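# Stack two cartons on the raised block with suction

## Task

Place the large carton on the raised block so that no part of it extends beyond the blue tape outline, then set the small carton on the large one so it does not overhang the large carton's edges. Both must stay in place on their own, without the robot holding them. Finish with suction off and both tools moved away from the cartons.

## Robot and tools

ROBOT. Two FANUC CRX-5iA six-joint arms, left_arm and right_arm, each ending in a vacuum suction cup (no fingers). Base of left_arm: (-0.033, +0.407, 0) m; base of right_arm: (+0.010, -0.443, 0) m. The names are labels only, not image sides.

FRAME. All positions use one scene frame. Its origin is on the table surface midway between the arms, +z is up, +x points out across the table, and left_arm sits on the +y side. Each arm is steered by its cup point: the centre of the cup rim when nothing touches it. The cup opens along the cup point's own +z axis, so a downward-facing cup has its +z pointing to world -z. About 4 cm behind the rim the tool body and wrist camera widen to roughly 9 cm sideways, so leave clearance there. Reported cup positions can be a little off, especially far from the base.

THE ROW. Every motion command uses a row of 16 plain numbers covering both arms, even if only one moves: left_arm x, y, z (metres), qw, qx, qy, qz (unit quaternion, w first), left suction; then the same eight for right_arm. x, y, z and the quaternion are an absolute target pose for that cup point in the scene frame, not an offset. Suction is in [-1, 1]: above 0.01 switches vacuum on, 0.01 or less switches it off, and it stays as last set. To leave an arm unchanged, repeat its last pose and its last suction value (a 0 is an active off command). To keep an orientation steady, resend the same quaternion every row rather than copying the slightly drifted one from a result.

execute_actions(actions). actions is a list of actions. Each action is a list of 1 to 15 rows, each row applied for one 1/30 s control step. If fewer than 15 rows are given, the last row is repeated to fill 15 steps. An empty list just reports state and images. A target more than 0.6 m from the cup point's current position, along any of that cup point's axes, causes a refusal. If any action is malformed, or the first one fails that check against the last reported state, nothing runs. Each step, the commanded pose is clipped to within 70 mm and 16 degrees of the measured pose, so large jumps take several actions; after an action the arm continues only to its last clipped pose.

move(target, speed, blocking). target is one 16-number row as above (absolute poses). Both cup points travel in straight lines and finish together, over 0.5 to 10 s; longer paths are cut off at 10 s. speed is each path's top speed in m/s, 0.002 to 0.5 (default 0.25); rotation is limited to twice that value in rad/s. Moves do not avoid obstacles or the other arm, and the cup can lag, wander or overshoot, especially with the arm nearly stretched. With blocking=false the call returns after 0.5 s while motion continues; then use wait or stop before sending other motion. The result adds a move: line giving the ending (done, off_target, moving, held, fault) and any limits (paced = the sent pose was clipped; held = a check blocked some steps, after which the arm may speed up), plus each cup point's distance from its target.

wait(seconds): 0 to 10; lets the scene run with the last commands held, returning early if a running move ends. stop(): brakes a running move; needs room. zoom_image(camera, region): camera is one of cam_head_left, cam_head_right, cam_high, cam_low, cam_left_wrist, cam_right_wrist; region is [x0, y0, x1, y1] in pixels of that camera's 672x504 image, origin top-left, at most 504 by 504. read_manual(section): only "licences"; no motion. finished_scene(scene): pass the current scene number once the stack is done and stable; irreversible.

RESULTS. The state line lists each cup point's position and quaternion. Hand target lines show where the controller is currently driving each cup. suction_measured near 0 means no seal; 0.83 or more means an airtight grip; lower values mean leaks. part_present switches to 1 at 0.50 and back to 0 below 0.45. A pose unreachable line means a clearance check altered or blocked that arm's command. HELD marks steps where an arm's command was held back. MOTOR HOT warns of heating from holding loads; OVER-TEMPERATURE FAULT means brakes were applied until cooling. Calibration data for each camera is given in OpenCV form (K, distortion, world-to-camera transform).

GRIPPING. Switch suction on and press the 36 mm rim flat onto a smooth face of a carton, fully inside its edges and away from seams or holes. Under vacuum the cup shortens, so the held carton sits up to about 12 mm nearer the tool. Vacuum alone can lift a carton off its support. To release, set the carton down so it rests on its support, switch suction off, then lift at least 15 mm. If the cup seals to the table, switching off frees it.

AVOID. The arms are stiff: aiming even slightly past a contact can trigger a fault. A joint torque at its limit (144 N m for waist, shoulder, elbow; 36 N m for the three wrist joints) or an external force of 150 N stops that arm for 10 s and cancels the rest of the call. Faster contact hits harder. Do not let the arms collide or press on each other. Do not drop, slam or knock anything off the table. Loose objects may occasionally be nudged by outside pushes, so check placement before finishing.

Each tool is called after "Emit:" by a JSON object that holds its "op" and its "data", one argument or row to a line.

## Session

Emit:
{"op": "execute_actions", "data": {
  "actions": []
}}

Scene clock: 0.00 s.
left_arm: end_effector_position=(+0.4628, +0.4750, +0.3137) suction_measured=0.00 part_present=0 end_effector_quat_wxyz=(+0.003, -0.324, +0.946, +0.000) | right_arm: end_effector_position=(+0.5084, -0.4828, +0.3125) suction_measured=0.00 part_present=0 end_effector_quat_wxyz=(+0.000, +0.298, +0.955, +0.001)
Joint positions: left_arm=[ 0.264  0.128  0.193 -0.    -1.631  0.26 ] | right_arm=[ 0.263  0.132  0.195 -0.002 -1.633 -0.786]
Joint velocities: left_arm=[-0.    -0.001 -0.    -0.001 -0.     0.   ] | right_arm=[ 0.    -0.    -0.    -0.001 -0.001  0.   ]
Hand target (left_arm): +0.463, +0.475, +0.314; +0.003, -0.324, +0.946, +0.000
Hand target (right_arm): +0.508, -0.483, +0.312; +0.000, +0.298, +0.955, +0.001

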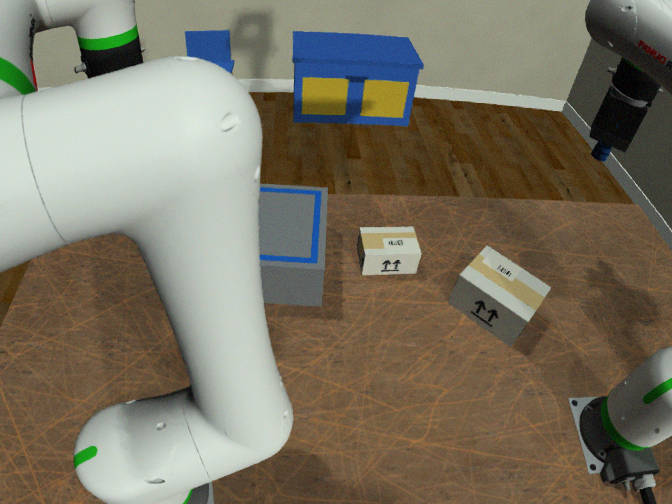

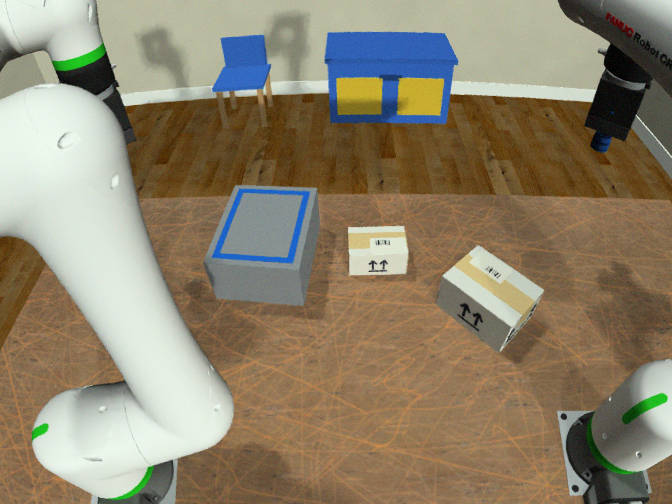

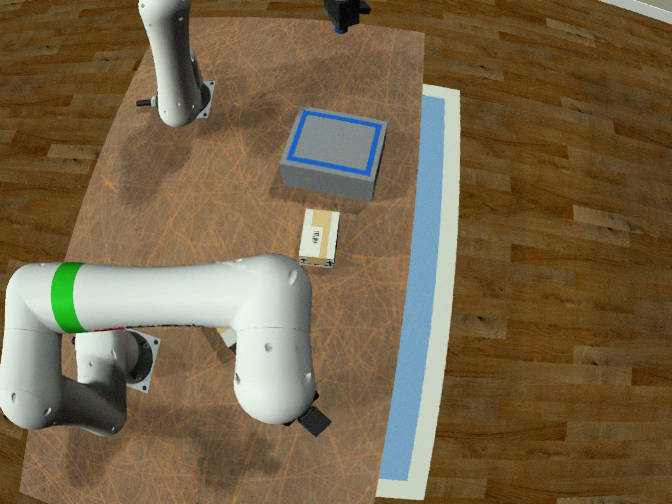

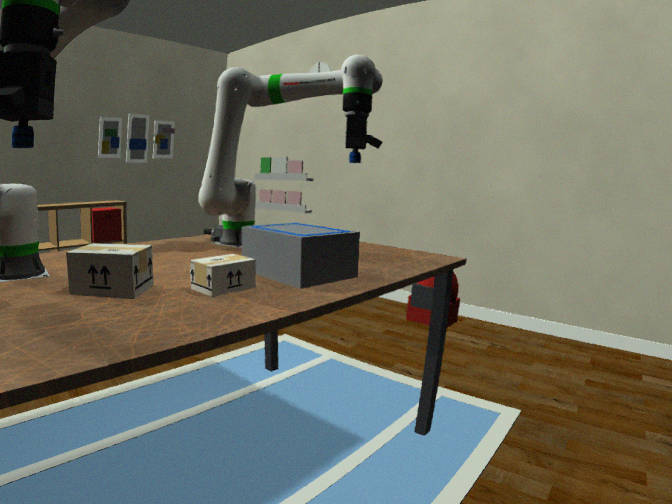

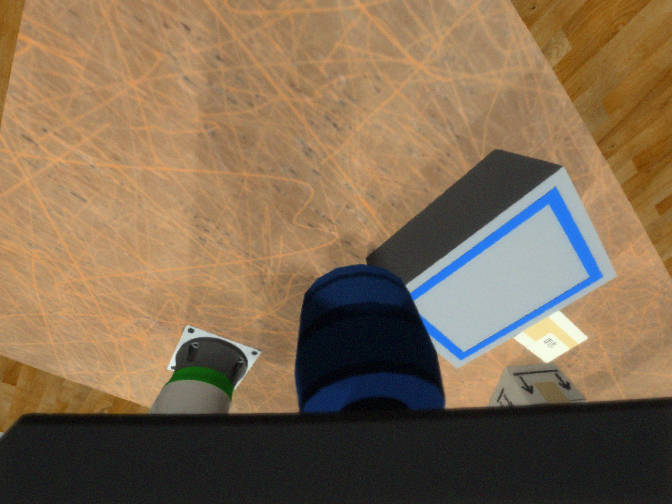

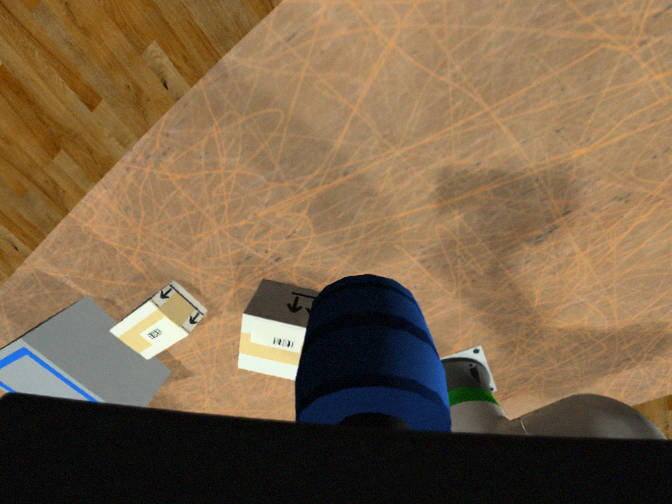

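Emit:
{"op": "zoom_image", "data": {
  "camera": "cam_head_right",
  "region": [190, 170, 570, 370]
}}

Emit:
{"op": "zoom_image", "data": {
  "camera": "cam_high",
  "region": [250, 90, 430, 290]
}}

Region (190, 170, 570, 370) of cam_head_right's 672x504 image, scaled by 1.326, with more detail than that image has; it fills the top 265 rows of this view, and the rest is white.

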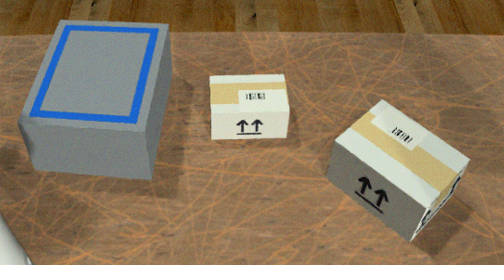

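Region (250, 90, 430, 290) of cam_high's 672x504 image, scaled by 2.520, with more detail than that image has; it fills the left 454 columns of this view, and the rest is white.

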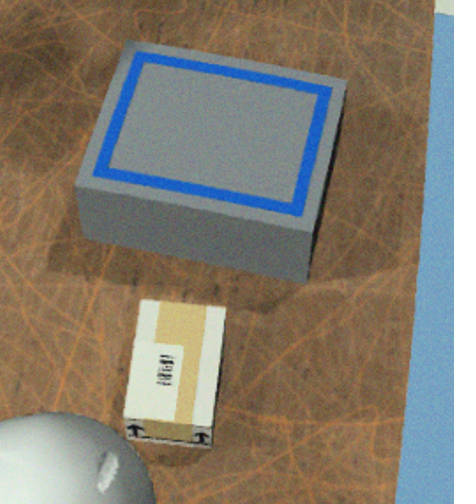

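Emit:
{"op": "move", "data": {
  "target": [0.33,-0.15,0.22,0,0,1,0,0, 0.25,-0.85,0.35,0,0.7,0.714,0,0],
  "speed": 0.3
}}

Emit:
{"op": "move", "data": {
  "target": [0.345,-0.271,0.14,0,0,1,0,0, 0.25,-0.85,0.35,0,0.7,0.714,0,0],
  "speed": 0.1
}}

Scene clock: 25.30 s.
left_arm: end_effector_position=(+0.3311, -0.1506, +0.2206) suction_measured=0.00 part_present=0 end_effector_quat_wxyz=(-0.000, +0.000, +1.000, -0.003) | right_arm: end_effector_position=(+0.2504, -0.8506, +0.3500) suction_measured=0.00 part_present=0 end_effector_quat_wxyz=(+0.001, +0.700, +0.714, -0.000)
Joint positions: left_arm=[-0.929  0.57   0.56   0.005 -1.557  0.794] | right_arm=[-0.678  0.071  0.216  0.    -1.713 -0.791]
Joint velocities: left_arm=[ 0.     0.001  0.002 -0.    -0.002  0.   ] | right_arm=[0.    0.    0.001 0.001 0.    0.001]
Hand target (left_arm): +0.331, -0.151, +0.221; -0.000, +0.000, +1.000, -0.003
Hand target (right_arm): +0.250, -0.851, +0.350; +0.001, +0.700, +0.714, -0.000
Off the commanded pose (left_arm): 0.001 m, 0 deg.
Off the commanded pose (right_arm): 0.001 m, 0 deg.
move: done
camera_calibration (this result's frames):
cam_left_wrist: T_world_to_cam=[[0.0155837, -0.998313, 0.0559383, -0.161582], [-0.876062, 0.0133333, 0.482014, 0.206233], [-0.481947, -0.056517, -0.874376, 0.426364], [0, 0, 0, 1]] pos_world=[0.388676, -0.139962, 0.282434]
cam_right_wrist: T_world_to_cam=[[-0.996726, -0.0365239, -0.0721382, 0.254314], [-0.0653914, 0.888871, 0.453466, 0.634939], [0.0475592, 0.456699, -0.888349, 0.766913], [0, 0, 0, 1]] pos_world=[0.258527, -0.905338, 0.411709]

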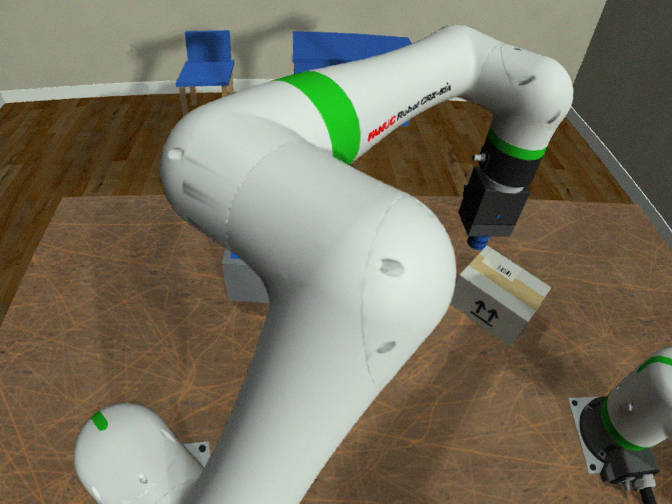

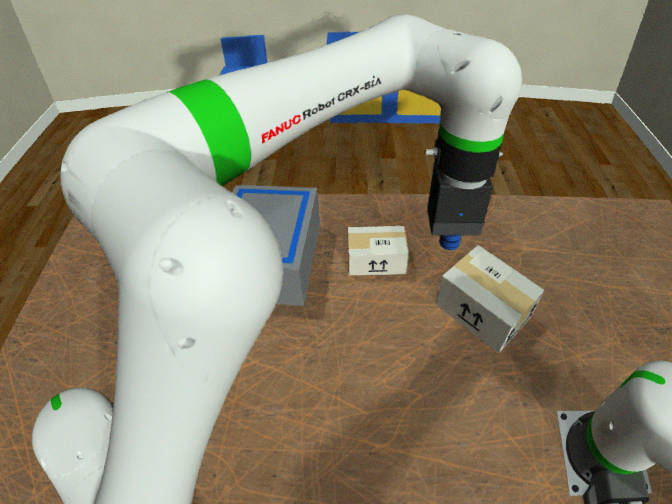

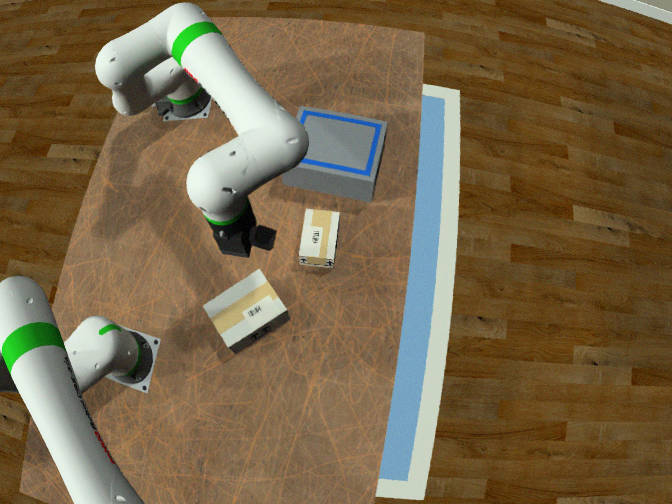

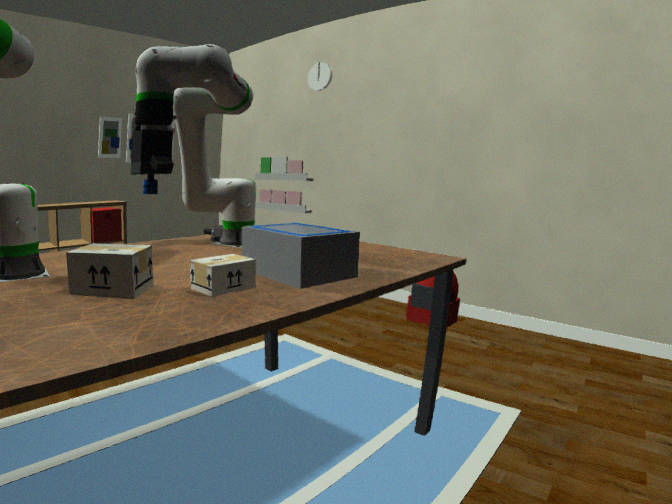

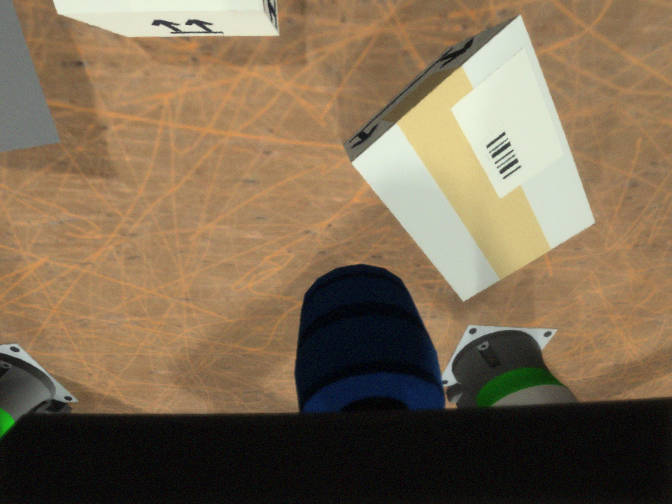

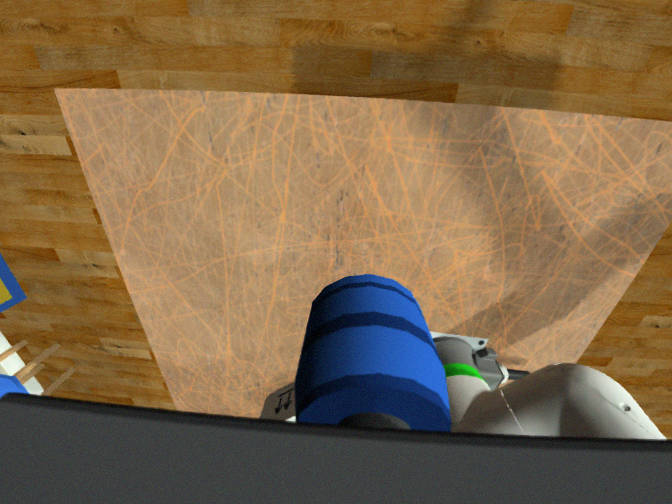

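Scene clock: 27.10 s.
left_arm: end_effector_position=(+0.3452, -0.2712, +0.1404) suction_measured=0.00 part_present=0 end_effector_quat_wxyz=(-0.000, -0.000, +1.000, -0.000) | right_arm: end_effector_position=(+0.2500, -0.8500, +0.3500) suction_measured=0.00 part_present=0 end_effector_quat_wxyz=(-0.000, +0.700, +0.714, +0.000)
Joint positions: left_arm=[-1.029  0.959  1.02   0.001 -1.631  0.894] | right_arm=[-0.677  0.071  0.216 -0.    -1.716 -0.792]
Joint velocities: left_arm=[ 0.     0.003  0.006 -0.001 -0.004  0.   ] | right_arm=[-0.001 -0.    -0.001  0.     0.    -0.   ]
Hand target (left_arm): +0.345, -0.271, +0.140; -0.000, -0.000, +1.000, -0.000
Hand target (right_arm): +0.250, -0.850, +0.350; -0.000, +0.700, +0.714, +0.000
Off the commanded pose (left_arm): 0.001 m, 0 deg.
Off the commanded pose (right_arm): 0.000 m, 0 deg.
move: done
camera_calibration (this result's frames):
cam_left_wrist: T_world_to_cam=[[0.0156086, -0.998609, 0.050363, -0.276967], [-0.876254, 0.0105992, 0.481733, 0.258292], [-0.481597, -0.05165, -0.87487, 0.357553], [0, 0, 0, 1]] pos_world=[0.402849, -0.260852, 0.202333]
cam_right_wrist: T_world_to_cam=[[-0.996837, -0.0362277, -0.0707381, 0.253685], [-0.0645645, 0.888158, 0.45498, 0.633061], [0.0463438, 0.458108, -0.887688, 0.767935], [0, 0, 0, 1]] pos_world=[0.258167, -0.904865, 0.411602]

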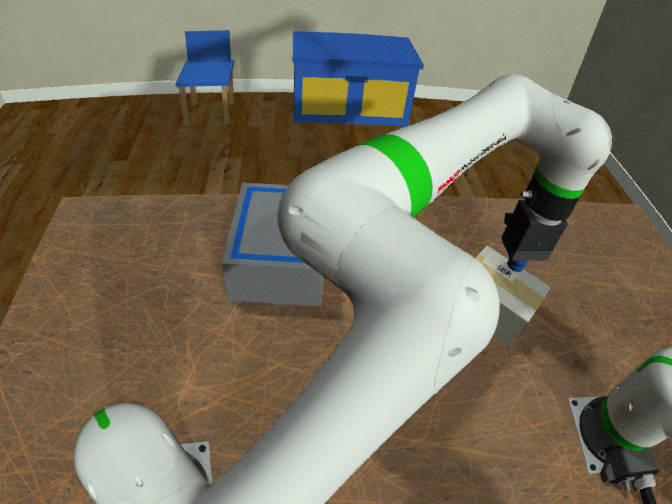

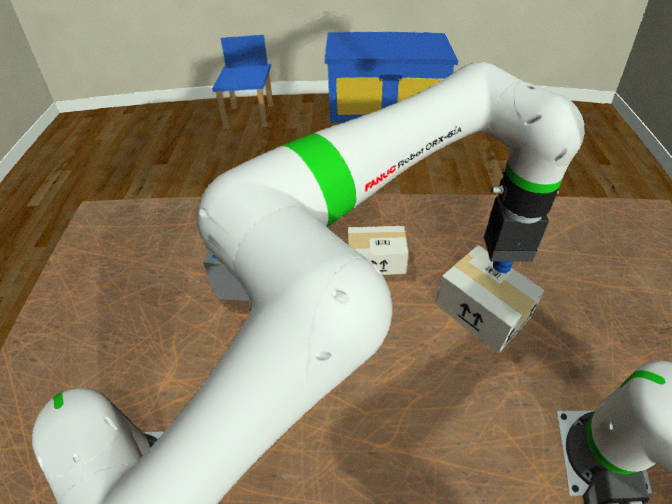

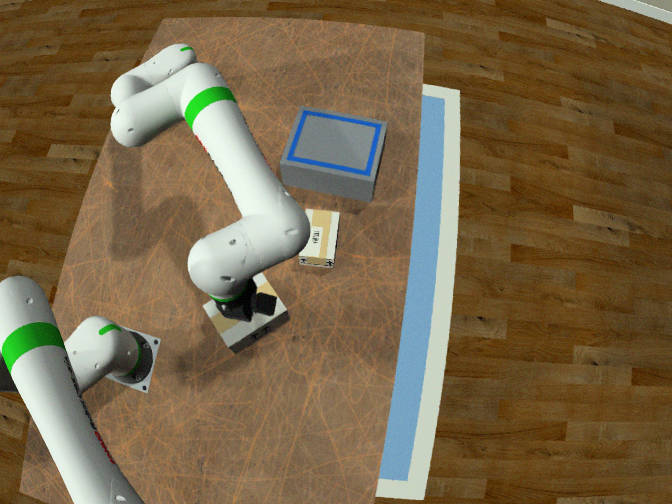

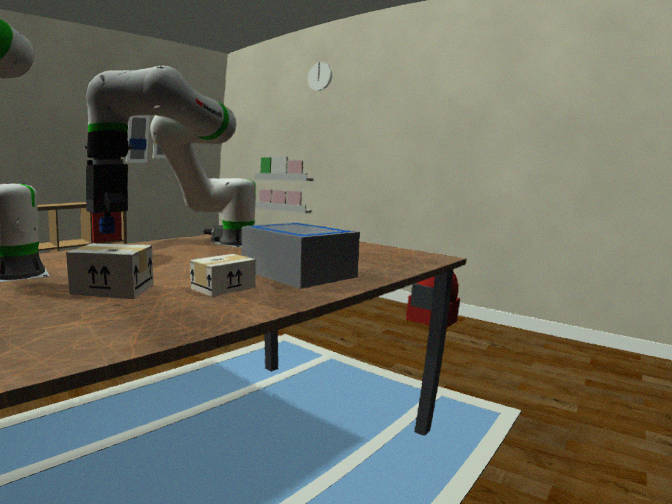

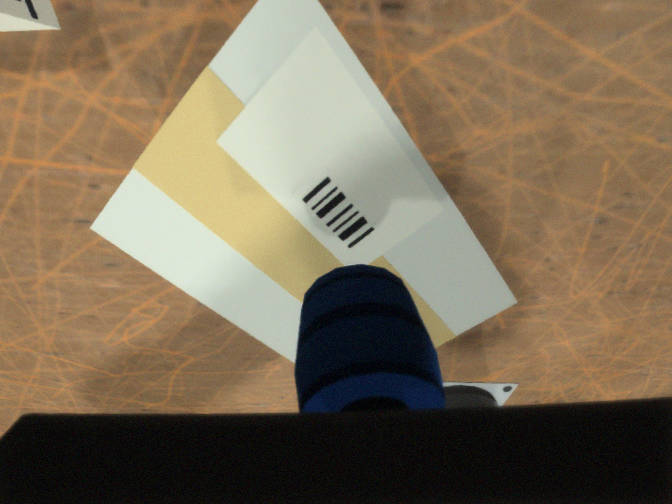

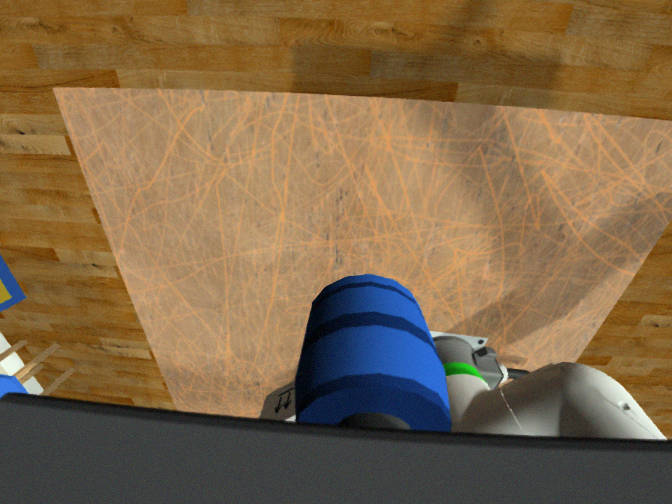

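Emit:
{"op": "move", "data": {
  "target": [0.337,-0.265,0.096,0,0,1,0,1, 0.25,-0.85,0.35,0,0.7,0.714,0,0],
  "speed": 0.03
}}

Scene clock: 36.60 s.
left_arm: end_effector_position=(+0.3372, -0.2652, +0.0960) suction_measured=0.88 part_present=1 end_effector_quat_wxyz=(+0.000, +0.000, +1.000, -0.000) | right_arm: end_effector_position=(+0.2500, -0.8500, +0.3500) suction_measured=0.00 part_present=0 end_effector_quat_wxyz=(-0.000, +0.700, +0.714, +0.000)
Joint positions: left_arm=[-1.033  0.922  0.851 -0.    -1.499  0.897] | right_arm=[-0.677  0.071  0.216 -0.    -1.716 -0.792]
Joint velocities: left_arm=[-0.    -0.001 -0.     0.001  0.    -0.   ] | right_arm=[ 0.    -0.    -0.    -0.001 -0.     0.   ]
Hand target (left_arm): +0.337, -0.265, +0.096; -0.000, +0.000, +1.000, -0.000
Hand target (right_arm): +0.250, -0.850, +0.350; -0.000, +0.700, +0.714, +0.000
Off the commanded pose (left_arm): 0.000 m, 0 deg.
Off the commanded pose (right_arm): 0.000 m, 0 deg.
move: done
camera_calibration (this result's frames):
cam_left_wrist: T_world_to_cam=[[0.01547, -0.998636, 0.0498627, -0.268531], [-0.876485, 0.0104547, 0.481316, 0.272654], [-0.481181, -0.0511499, -0.875128, 0.315089], [0, 0, 0, 1]] pos_world=[0.394746, -0.254898, 0.1579]
cam_right_wrist: T_world_to_cam=[[-0.996837, -0.0362274, -0.0707373, 0.253685], [-0.0645639, 0.888158, 0.45498, 0.63306], [0.0463431, 0.458108, -0.887688, 0.767935], [0, 0, 0, 1]] pos_world=[0.258167, -0.904864, 0.411602]

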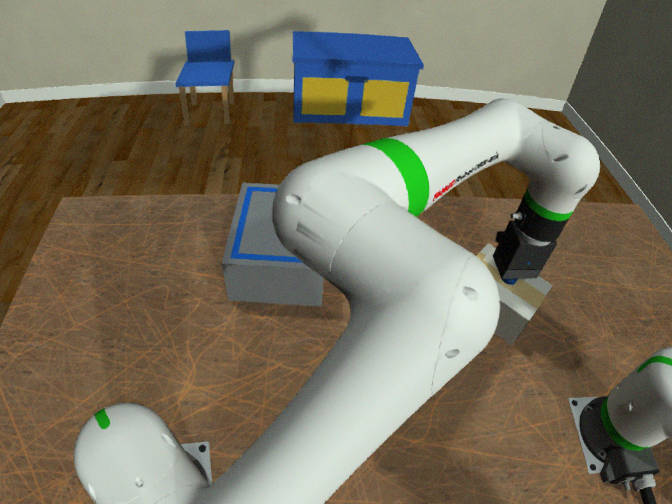

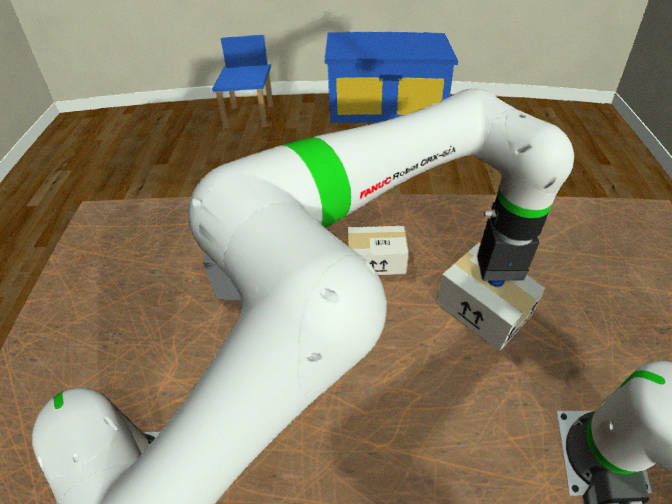

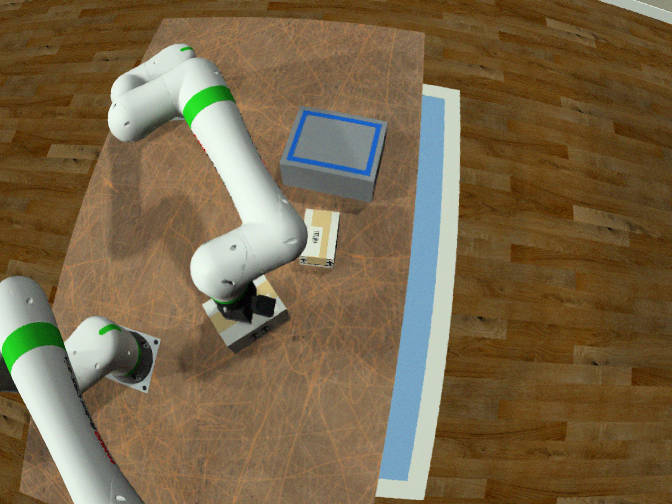

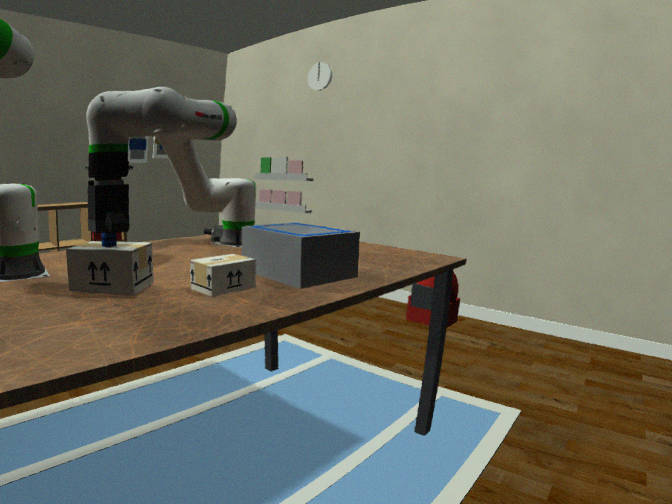

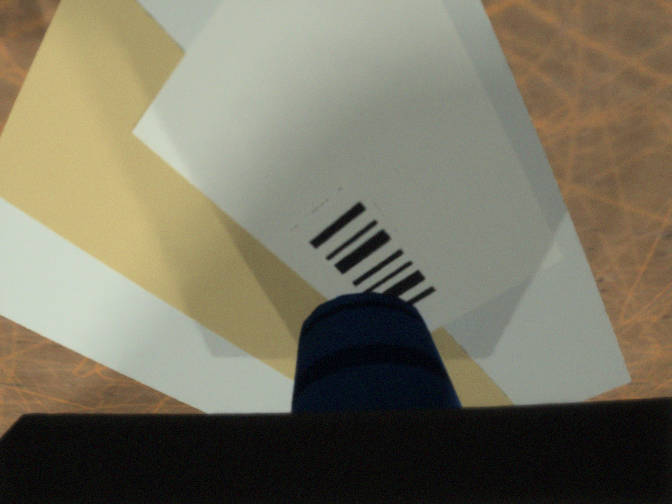

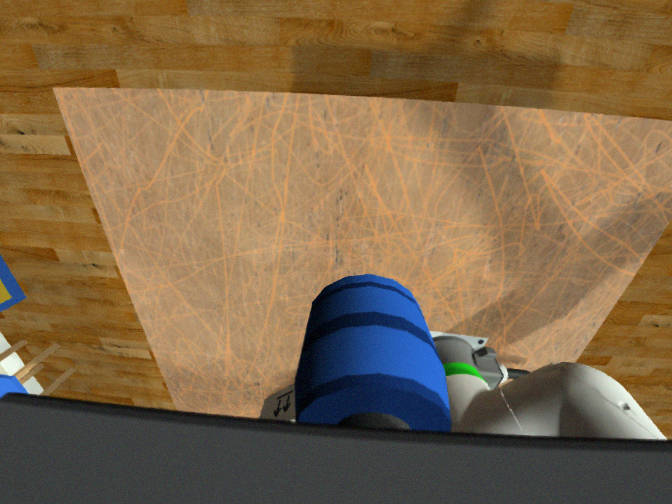

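Emit:
{"op": "move", "data": {
  "target": [0.30,-0.12,0.26,0,0,1,0,1, 0.25,-0.85,0.35,0,0.7,0.714,0,0],
  "speed": 0.12
}}

Emit:
{"op": "move", "data": {
  "target": [0.495,0.217,0.25,0,0.415,0.91,0,1, 0.25,-0.85,0.35,0,0.7,0.714,0,0],
  "speed": 0.18
}}

Emit:
{"op": "move", "data": {
  "target": [0.495,0.217,0.222,0,0.415,0.91,0,1, 0.25,-0.85,0.35,0,0.7,0.714,0,0],
  "speed": 0.04
}}

Emit:
{"op": "zoom_image", "data": {
  "camera": "cam_low",
  "region": [200, 140, 400, 300]
}}

Emit:
{"op": "zoom_image", "data": {
  "camera": "cam_high",
  "region": [250, 50, 430, 230]
}}

Scene clock: 43.60 s.
left_arm: end_effector_position=(+0.2995, -0.1196, +0.2595) suction_measured=0.93 part_present=1 end_effector_quat_wxyz=(+0.000, -0.000, +1.000, +0.000) | right_arm: end_effector_position=(+0.2500, -0.8500, +0.3500) suction_measured=0.00 part_present=0 end_effector_quat_wxyz=(-0.000, +0.700, +0.714, +0.000)
Joint positions: left_arm=[-0.933  0.451  0.478 -0.001 -1.598  0.798] | right_arm=[-0.677  0.071  0.216 -0.    -1.716 -0.792]
Joint velocities: left_arm=[-0.    -0.    -0.     0.001  0.     0.   ] | right_arm=[ 0.     0.     0.001 -0.001  0.     0.   ]
Hand target (left_arm): +0.299, -0.120, +0.260; +0.000, -0.000, +1.000, +0.000
Hand target (right_arm): +0.250, -0.850, +0.350; +0.000, +0.700, +0.714, +0.000
Off the commanded pose (left_arm): 0.001 m, 0 deg.
Off the commanded pose (right_arm): 0.000 m, 0 deg.
move: done
camera_calibration (this result's frames):
cam_left_wrist: T_world_to_cam=[[0.0155734, -0.998659, 0.049371, -0.130569], [-0.876571, 0.0101181, 0.481167, 0.159444], [-0.481021, -0.0507705, -0.875238, 0.447519], [0, 0, 0, 1]] pos_world=[0.357063, -0.109287, 0.321412]
cam_right_wrist: T_world_to_cam=[[-0.996837, -0.0362272, -0.0707374, 0.253685], [-0.0645639, 0.888158, 0.45498, 0.63306], [0.0463433, 0.458108, -0.887688, 0.767935], [0, 0, 0, 1]] pos_world=[0.258167, -0.904864, 0.411602]

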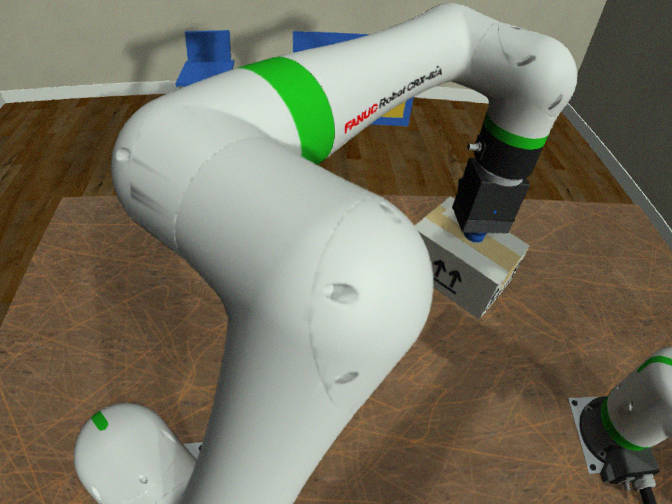

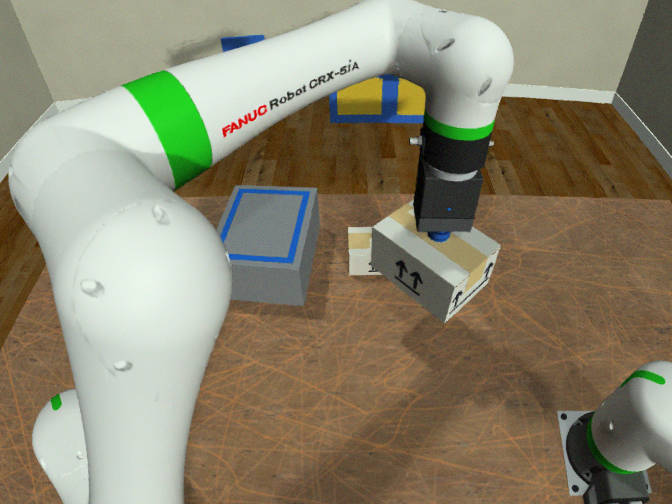

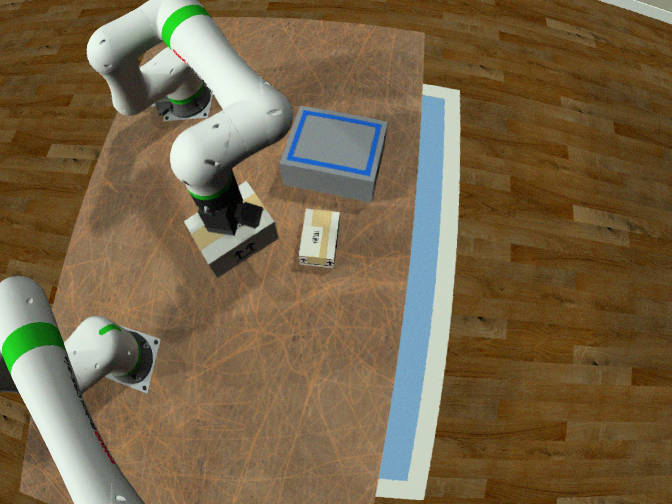

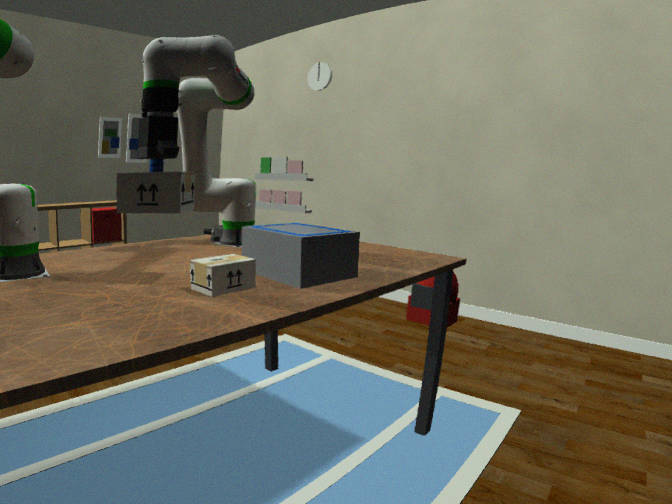

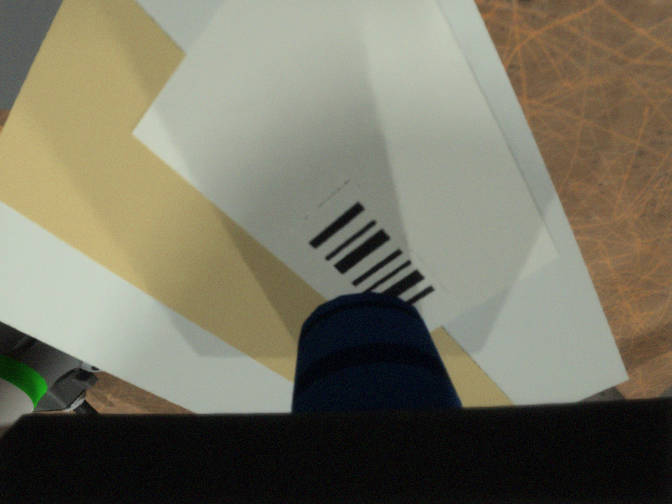

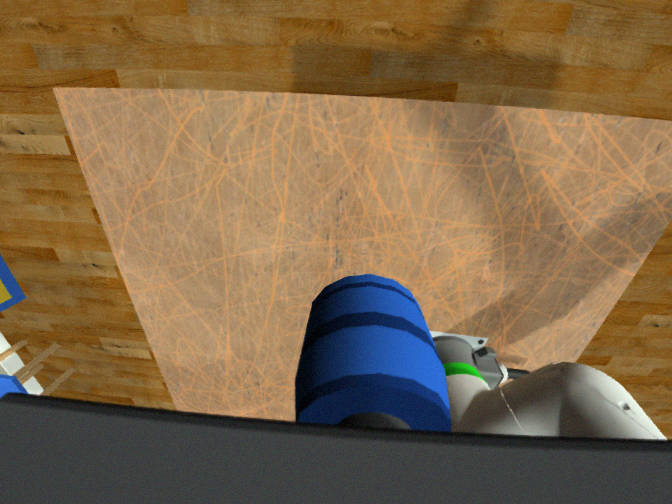

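Scene clock: 46.37 s.
left_arm: end_effector_position=(+0.4947, +0.2175, +0.2498) suction_measured=0.93 part_present=1 end_effector_quat_wxyz=(-0.000, +0.415, +0.910, +0.002) | right_arm: end_effector_position=(+0.2500, -0.8500, +0.3500) suction_measured=0.00 part_present=0 end_effector_quat_wxyz=(-0.000, +0.700, +0.714, +0.000)
Joint positions: left_arm=[-0.248  0.285  0.234 -0.004 -1.518 -0.744] | right_arm=[-0.677  0.071  0.216 -0.    -1.716 -0.792]
Joint velocities: left_arm=[ 0.001  0.     0.     0.    -0.    -0.001] | right_arm=[ 0.002 -0.     0.    -0.001 -0.001  0.   ]
Hand target (left_arm): +0.495, +0.218, +0.250; -0.000, +0.415, +0.910, +0.002
Hand target (right_arm): +0.250, -0.850, +0.350; +0.000, +0.700, +0.714, +0.000
Off the commanded pose (left_arm): 0.001 m, 0 deg.
Off the commanded pose (right_arm): 0.000 m, 0 deg.
move: done
camera_calibration (this result's frames):
cam_left_wrist: T_world_to_cam=[[-0.743918, -0.666648, 0.0465543, 0.507676], [-0.567423, 0.666919, 0.482961, 0.0355593], [-0.353013, 0.332867, -0.874404, 0.403106], [0, 0, 0, 1]] pos_world=[0.540148, 0.180545, 0.311669]
cam_right_wrist: T_world_to_cam=[[-0.996837, -0.0362272, -0.0707374, 0.253685], [-0.0645638, 0.888158, 0.45498, 0.63306], [0.0463433, 0.458108, -0.887688, 0.767935], [0, 0, 0, 1]] pos_world=[0.258167, -0.904864, 0.411602]

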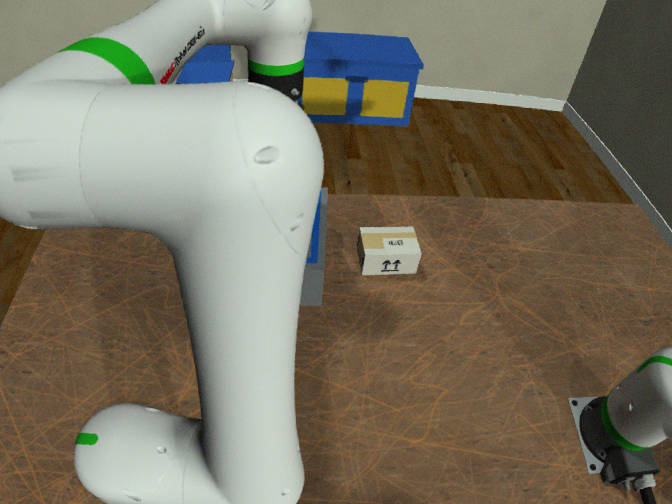

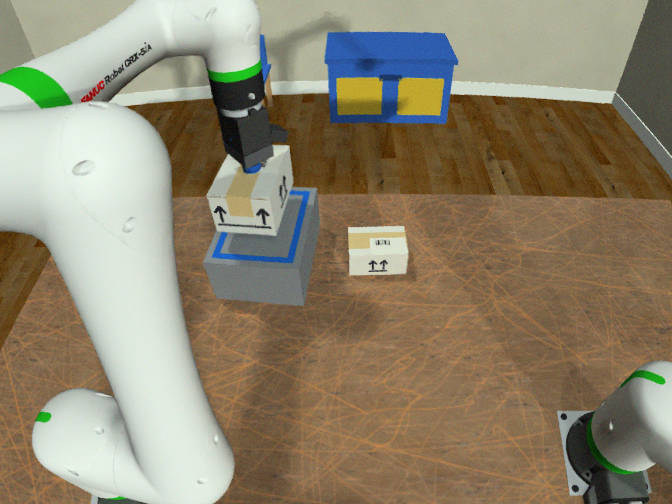

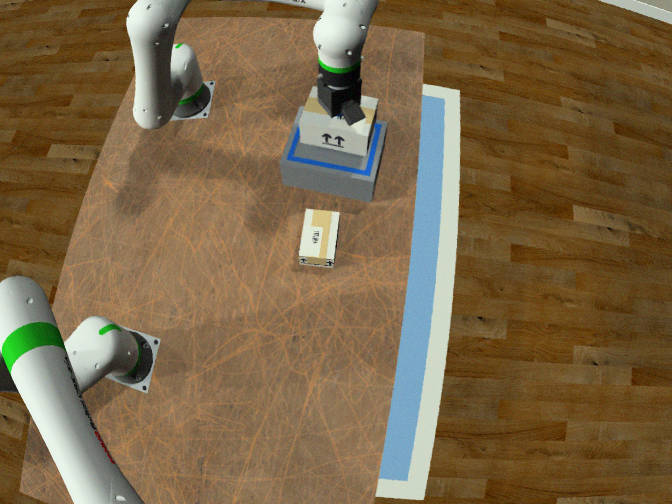

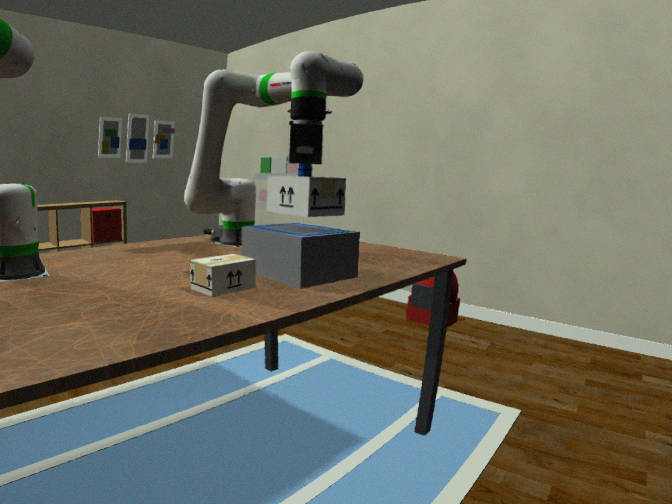

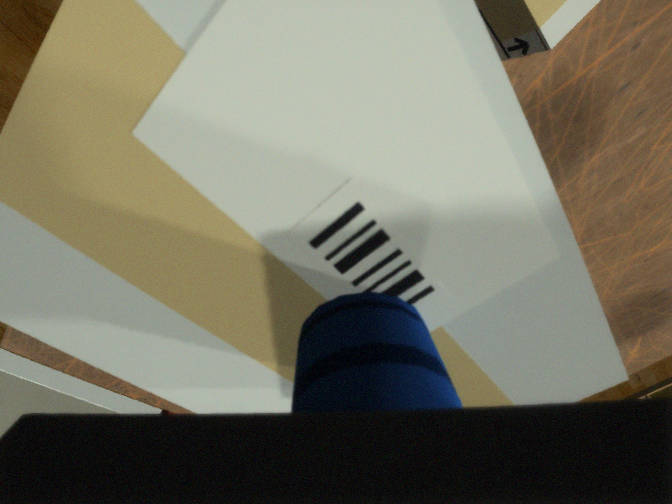

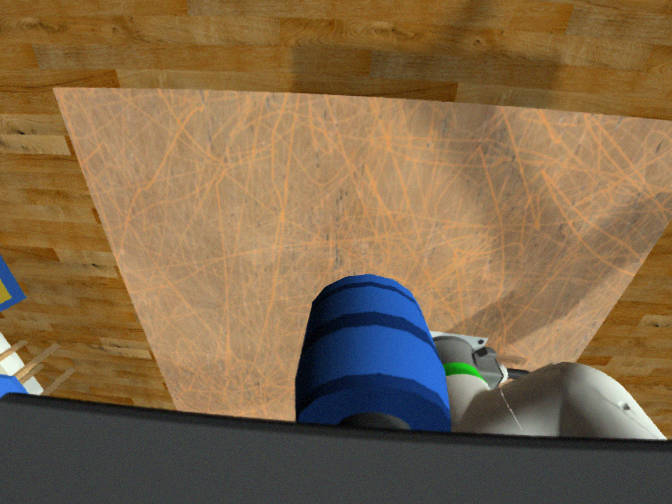

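Scene clock: 47.33 s.
left_arm: end_effector_position=(+0.4951, +0.2170, +0.2220) suction_measured=0.93 part_present=1 end_effector_quat_wxyz=(+0.000, +0.415, +0.910, +0.000) | right_arm: end_effector_position=(+0.2500, -0.8500, +0.3500) suction_measured=0.00 part_present=0 end_effector_quat_wxyz=(-0.000, +0.700, +0.714, +0.000)
Joint positions: left_arm=[-0.247  0.293  0.177  0.    -1.455 -0.745] | right_arm=[-0.677  0.071  0.216 -0.    -1.716 -0.792]
Joint velocities: left_arm=[ 0.     0.    -0.001 -0.001  0.001 -0.   ] | right_arm=[ 0.001 -0.     0.    -0.001  0.    -0.   ]
Hand target (left_arm): +0.495, +0.217, +0.222; +0.000, +0.415, +0.910, +0.000
Hand target (right_arm): +0.250, -0.850, +0.350; +0.000, +0.700, +0.714, +0.000
Off the commanded pose (left_arm): 0.000 m, 0 deg.
Off the commanded pose (right_arm): 0.000 m, 0 deg.
move: done
camera_calibration (this result's frames):
cam_left_wrist: T_world_to_cam=[[-0.743839, -0.666499, 0.0498343, 0.508148], [-0.566786, 0.668553, 0.481447, 0.0492129], [-0.3542, 0.329873, -0.875057, 0.380518], [0, 0, 0, 1]] pos_world=[0.540653, 0.180256, 0.283958]
cam_right_wrist: T_world_to_cam=[[-0.996837, -0.0362273, -0.0707376, 0.253685], [-0.064564, 0.888158, 0.45498, 0.63306], [0.0463435, 0.458108, -0.887688, 0.767935], [0, 0, 0, 1]] pos_world=[0.258167, -0.904864, 0.411602]

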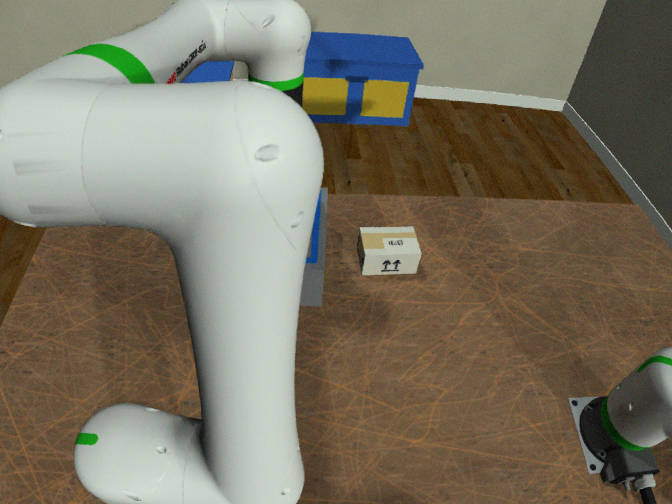

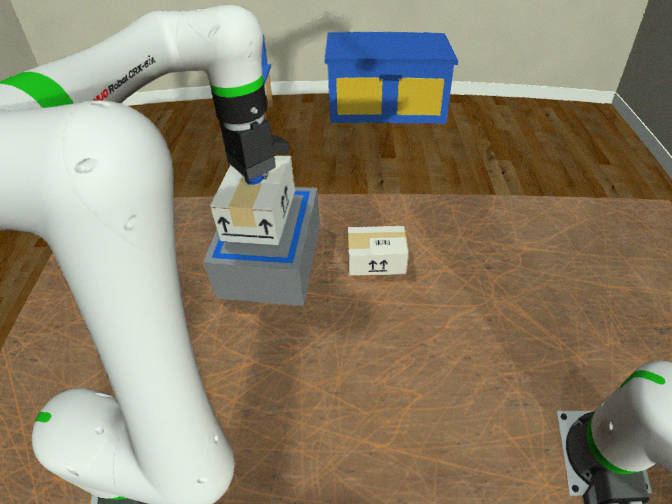

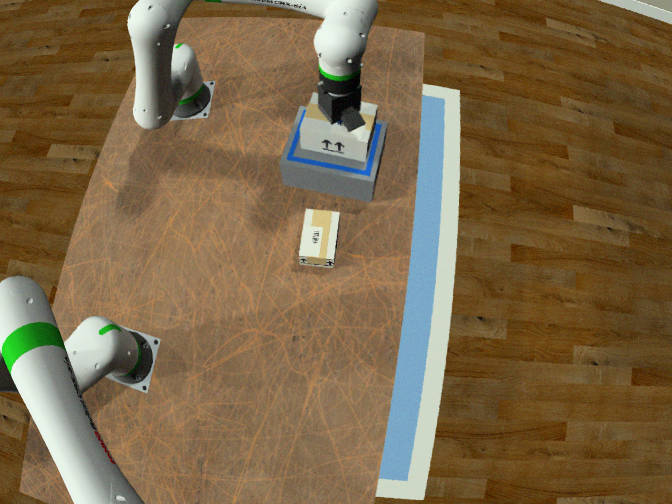

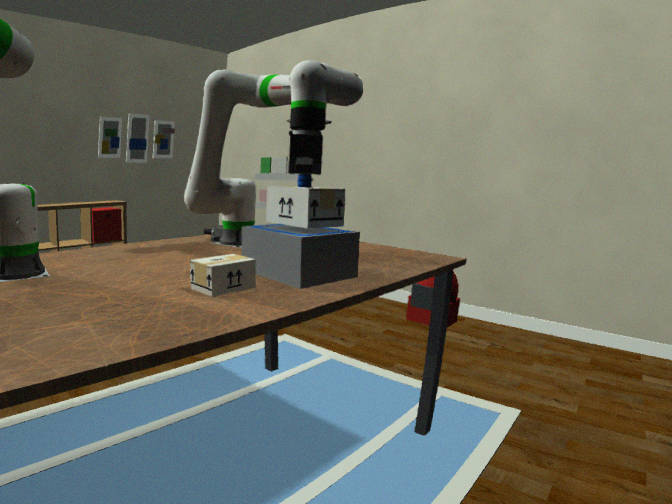

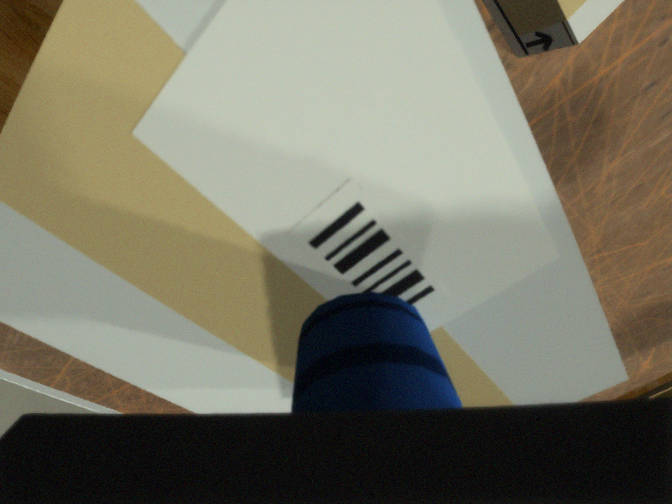

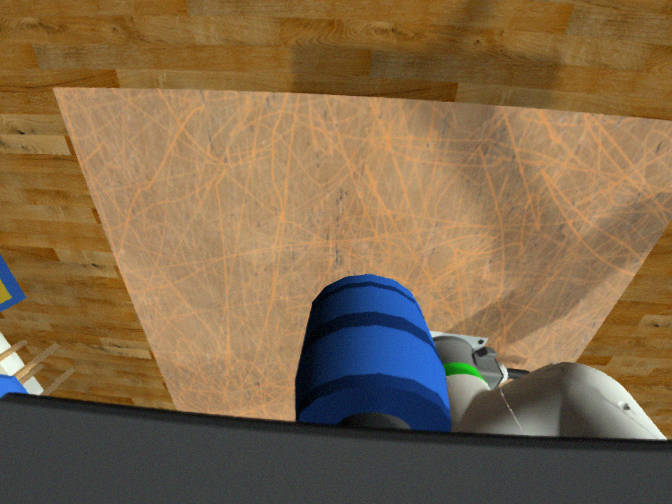

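Region (200, 140, 400, 300) of cam_low's 672x504 image, scaled by 2.520, with more detail than that image has; it fills the top 403 rows of this view, and the rest is white.

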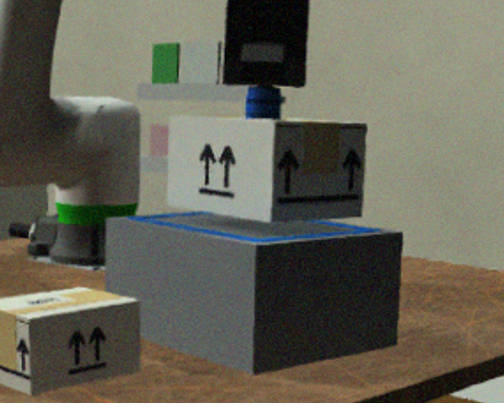

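Region (250, 50, 430, 230) of cam_high's 672x504 image, scaled by 2.800, with more detail than that image has.

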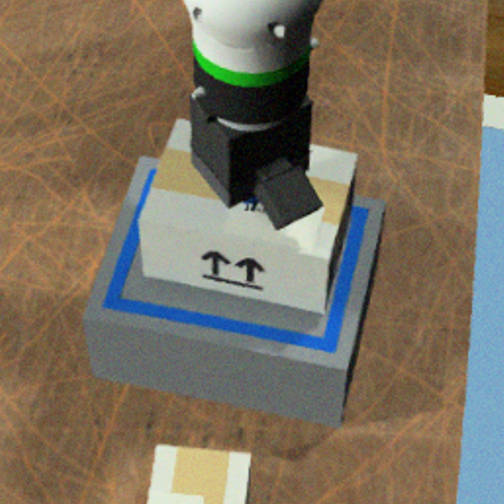

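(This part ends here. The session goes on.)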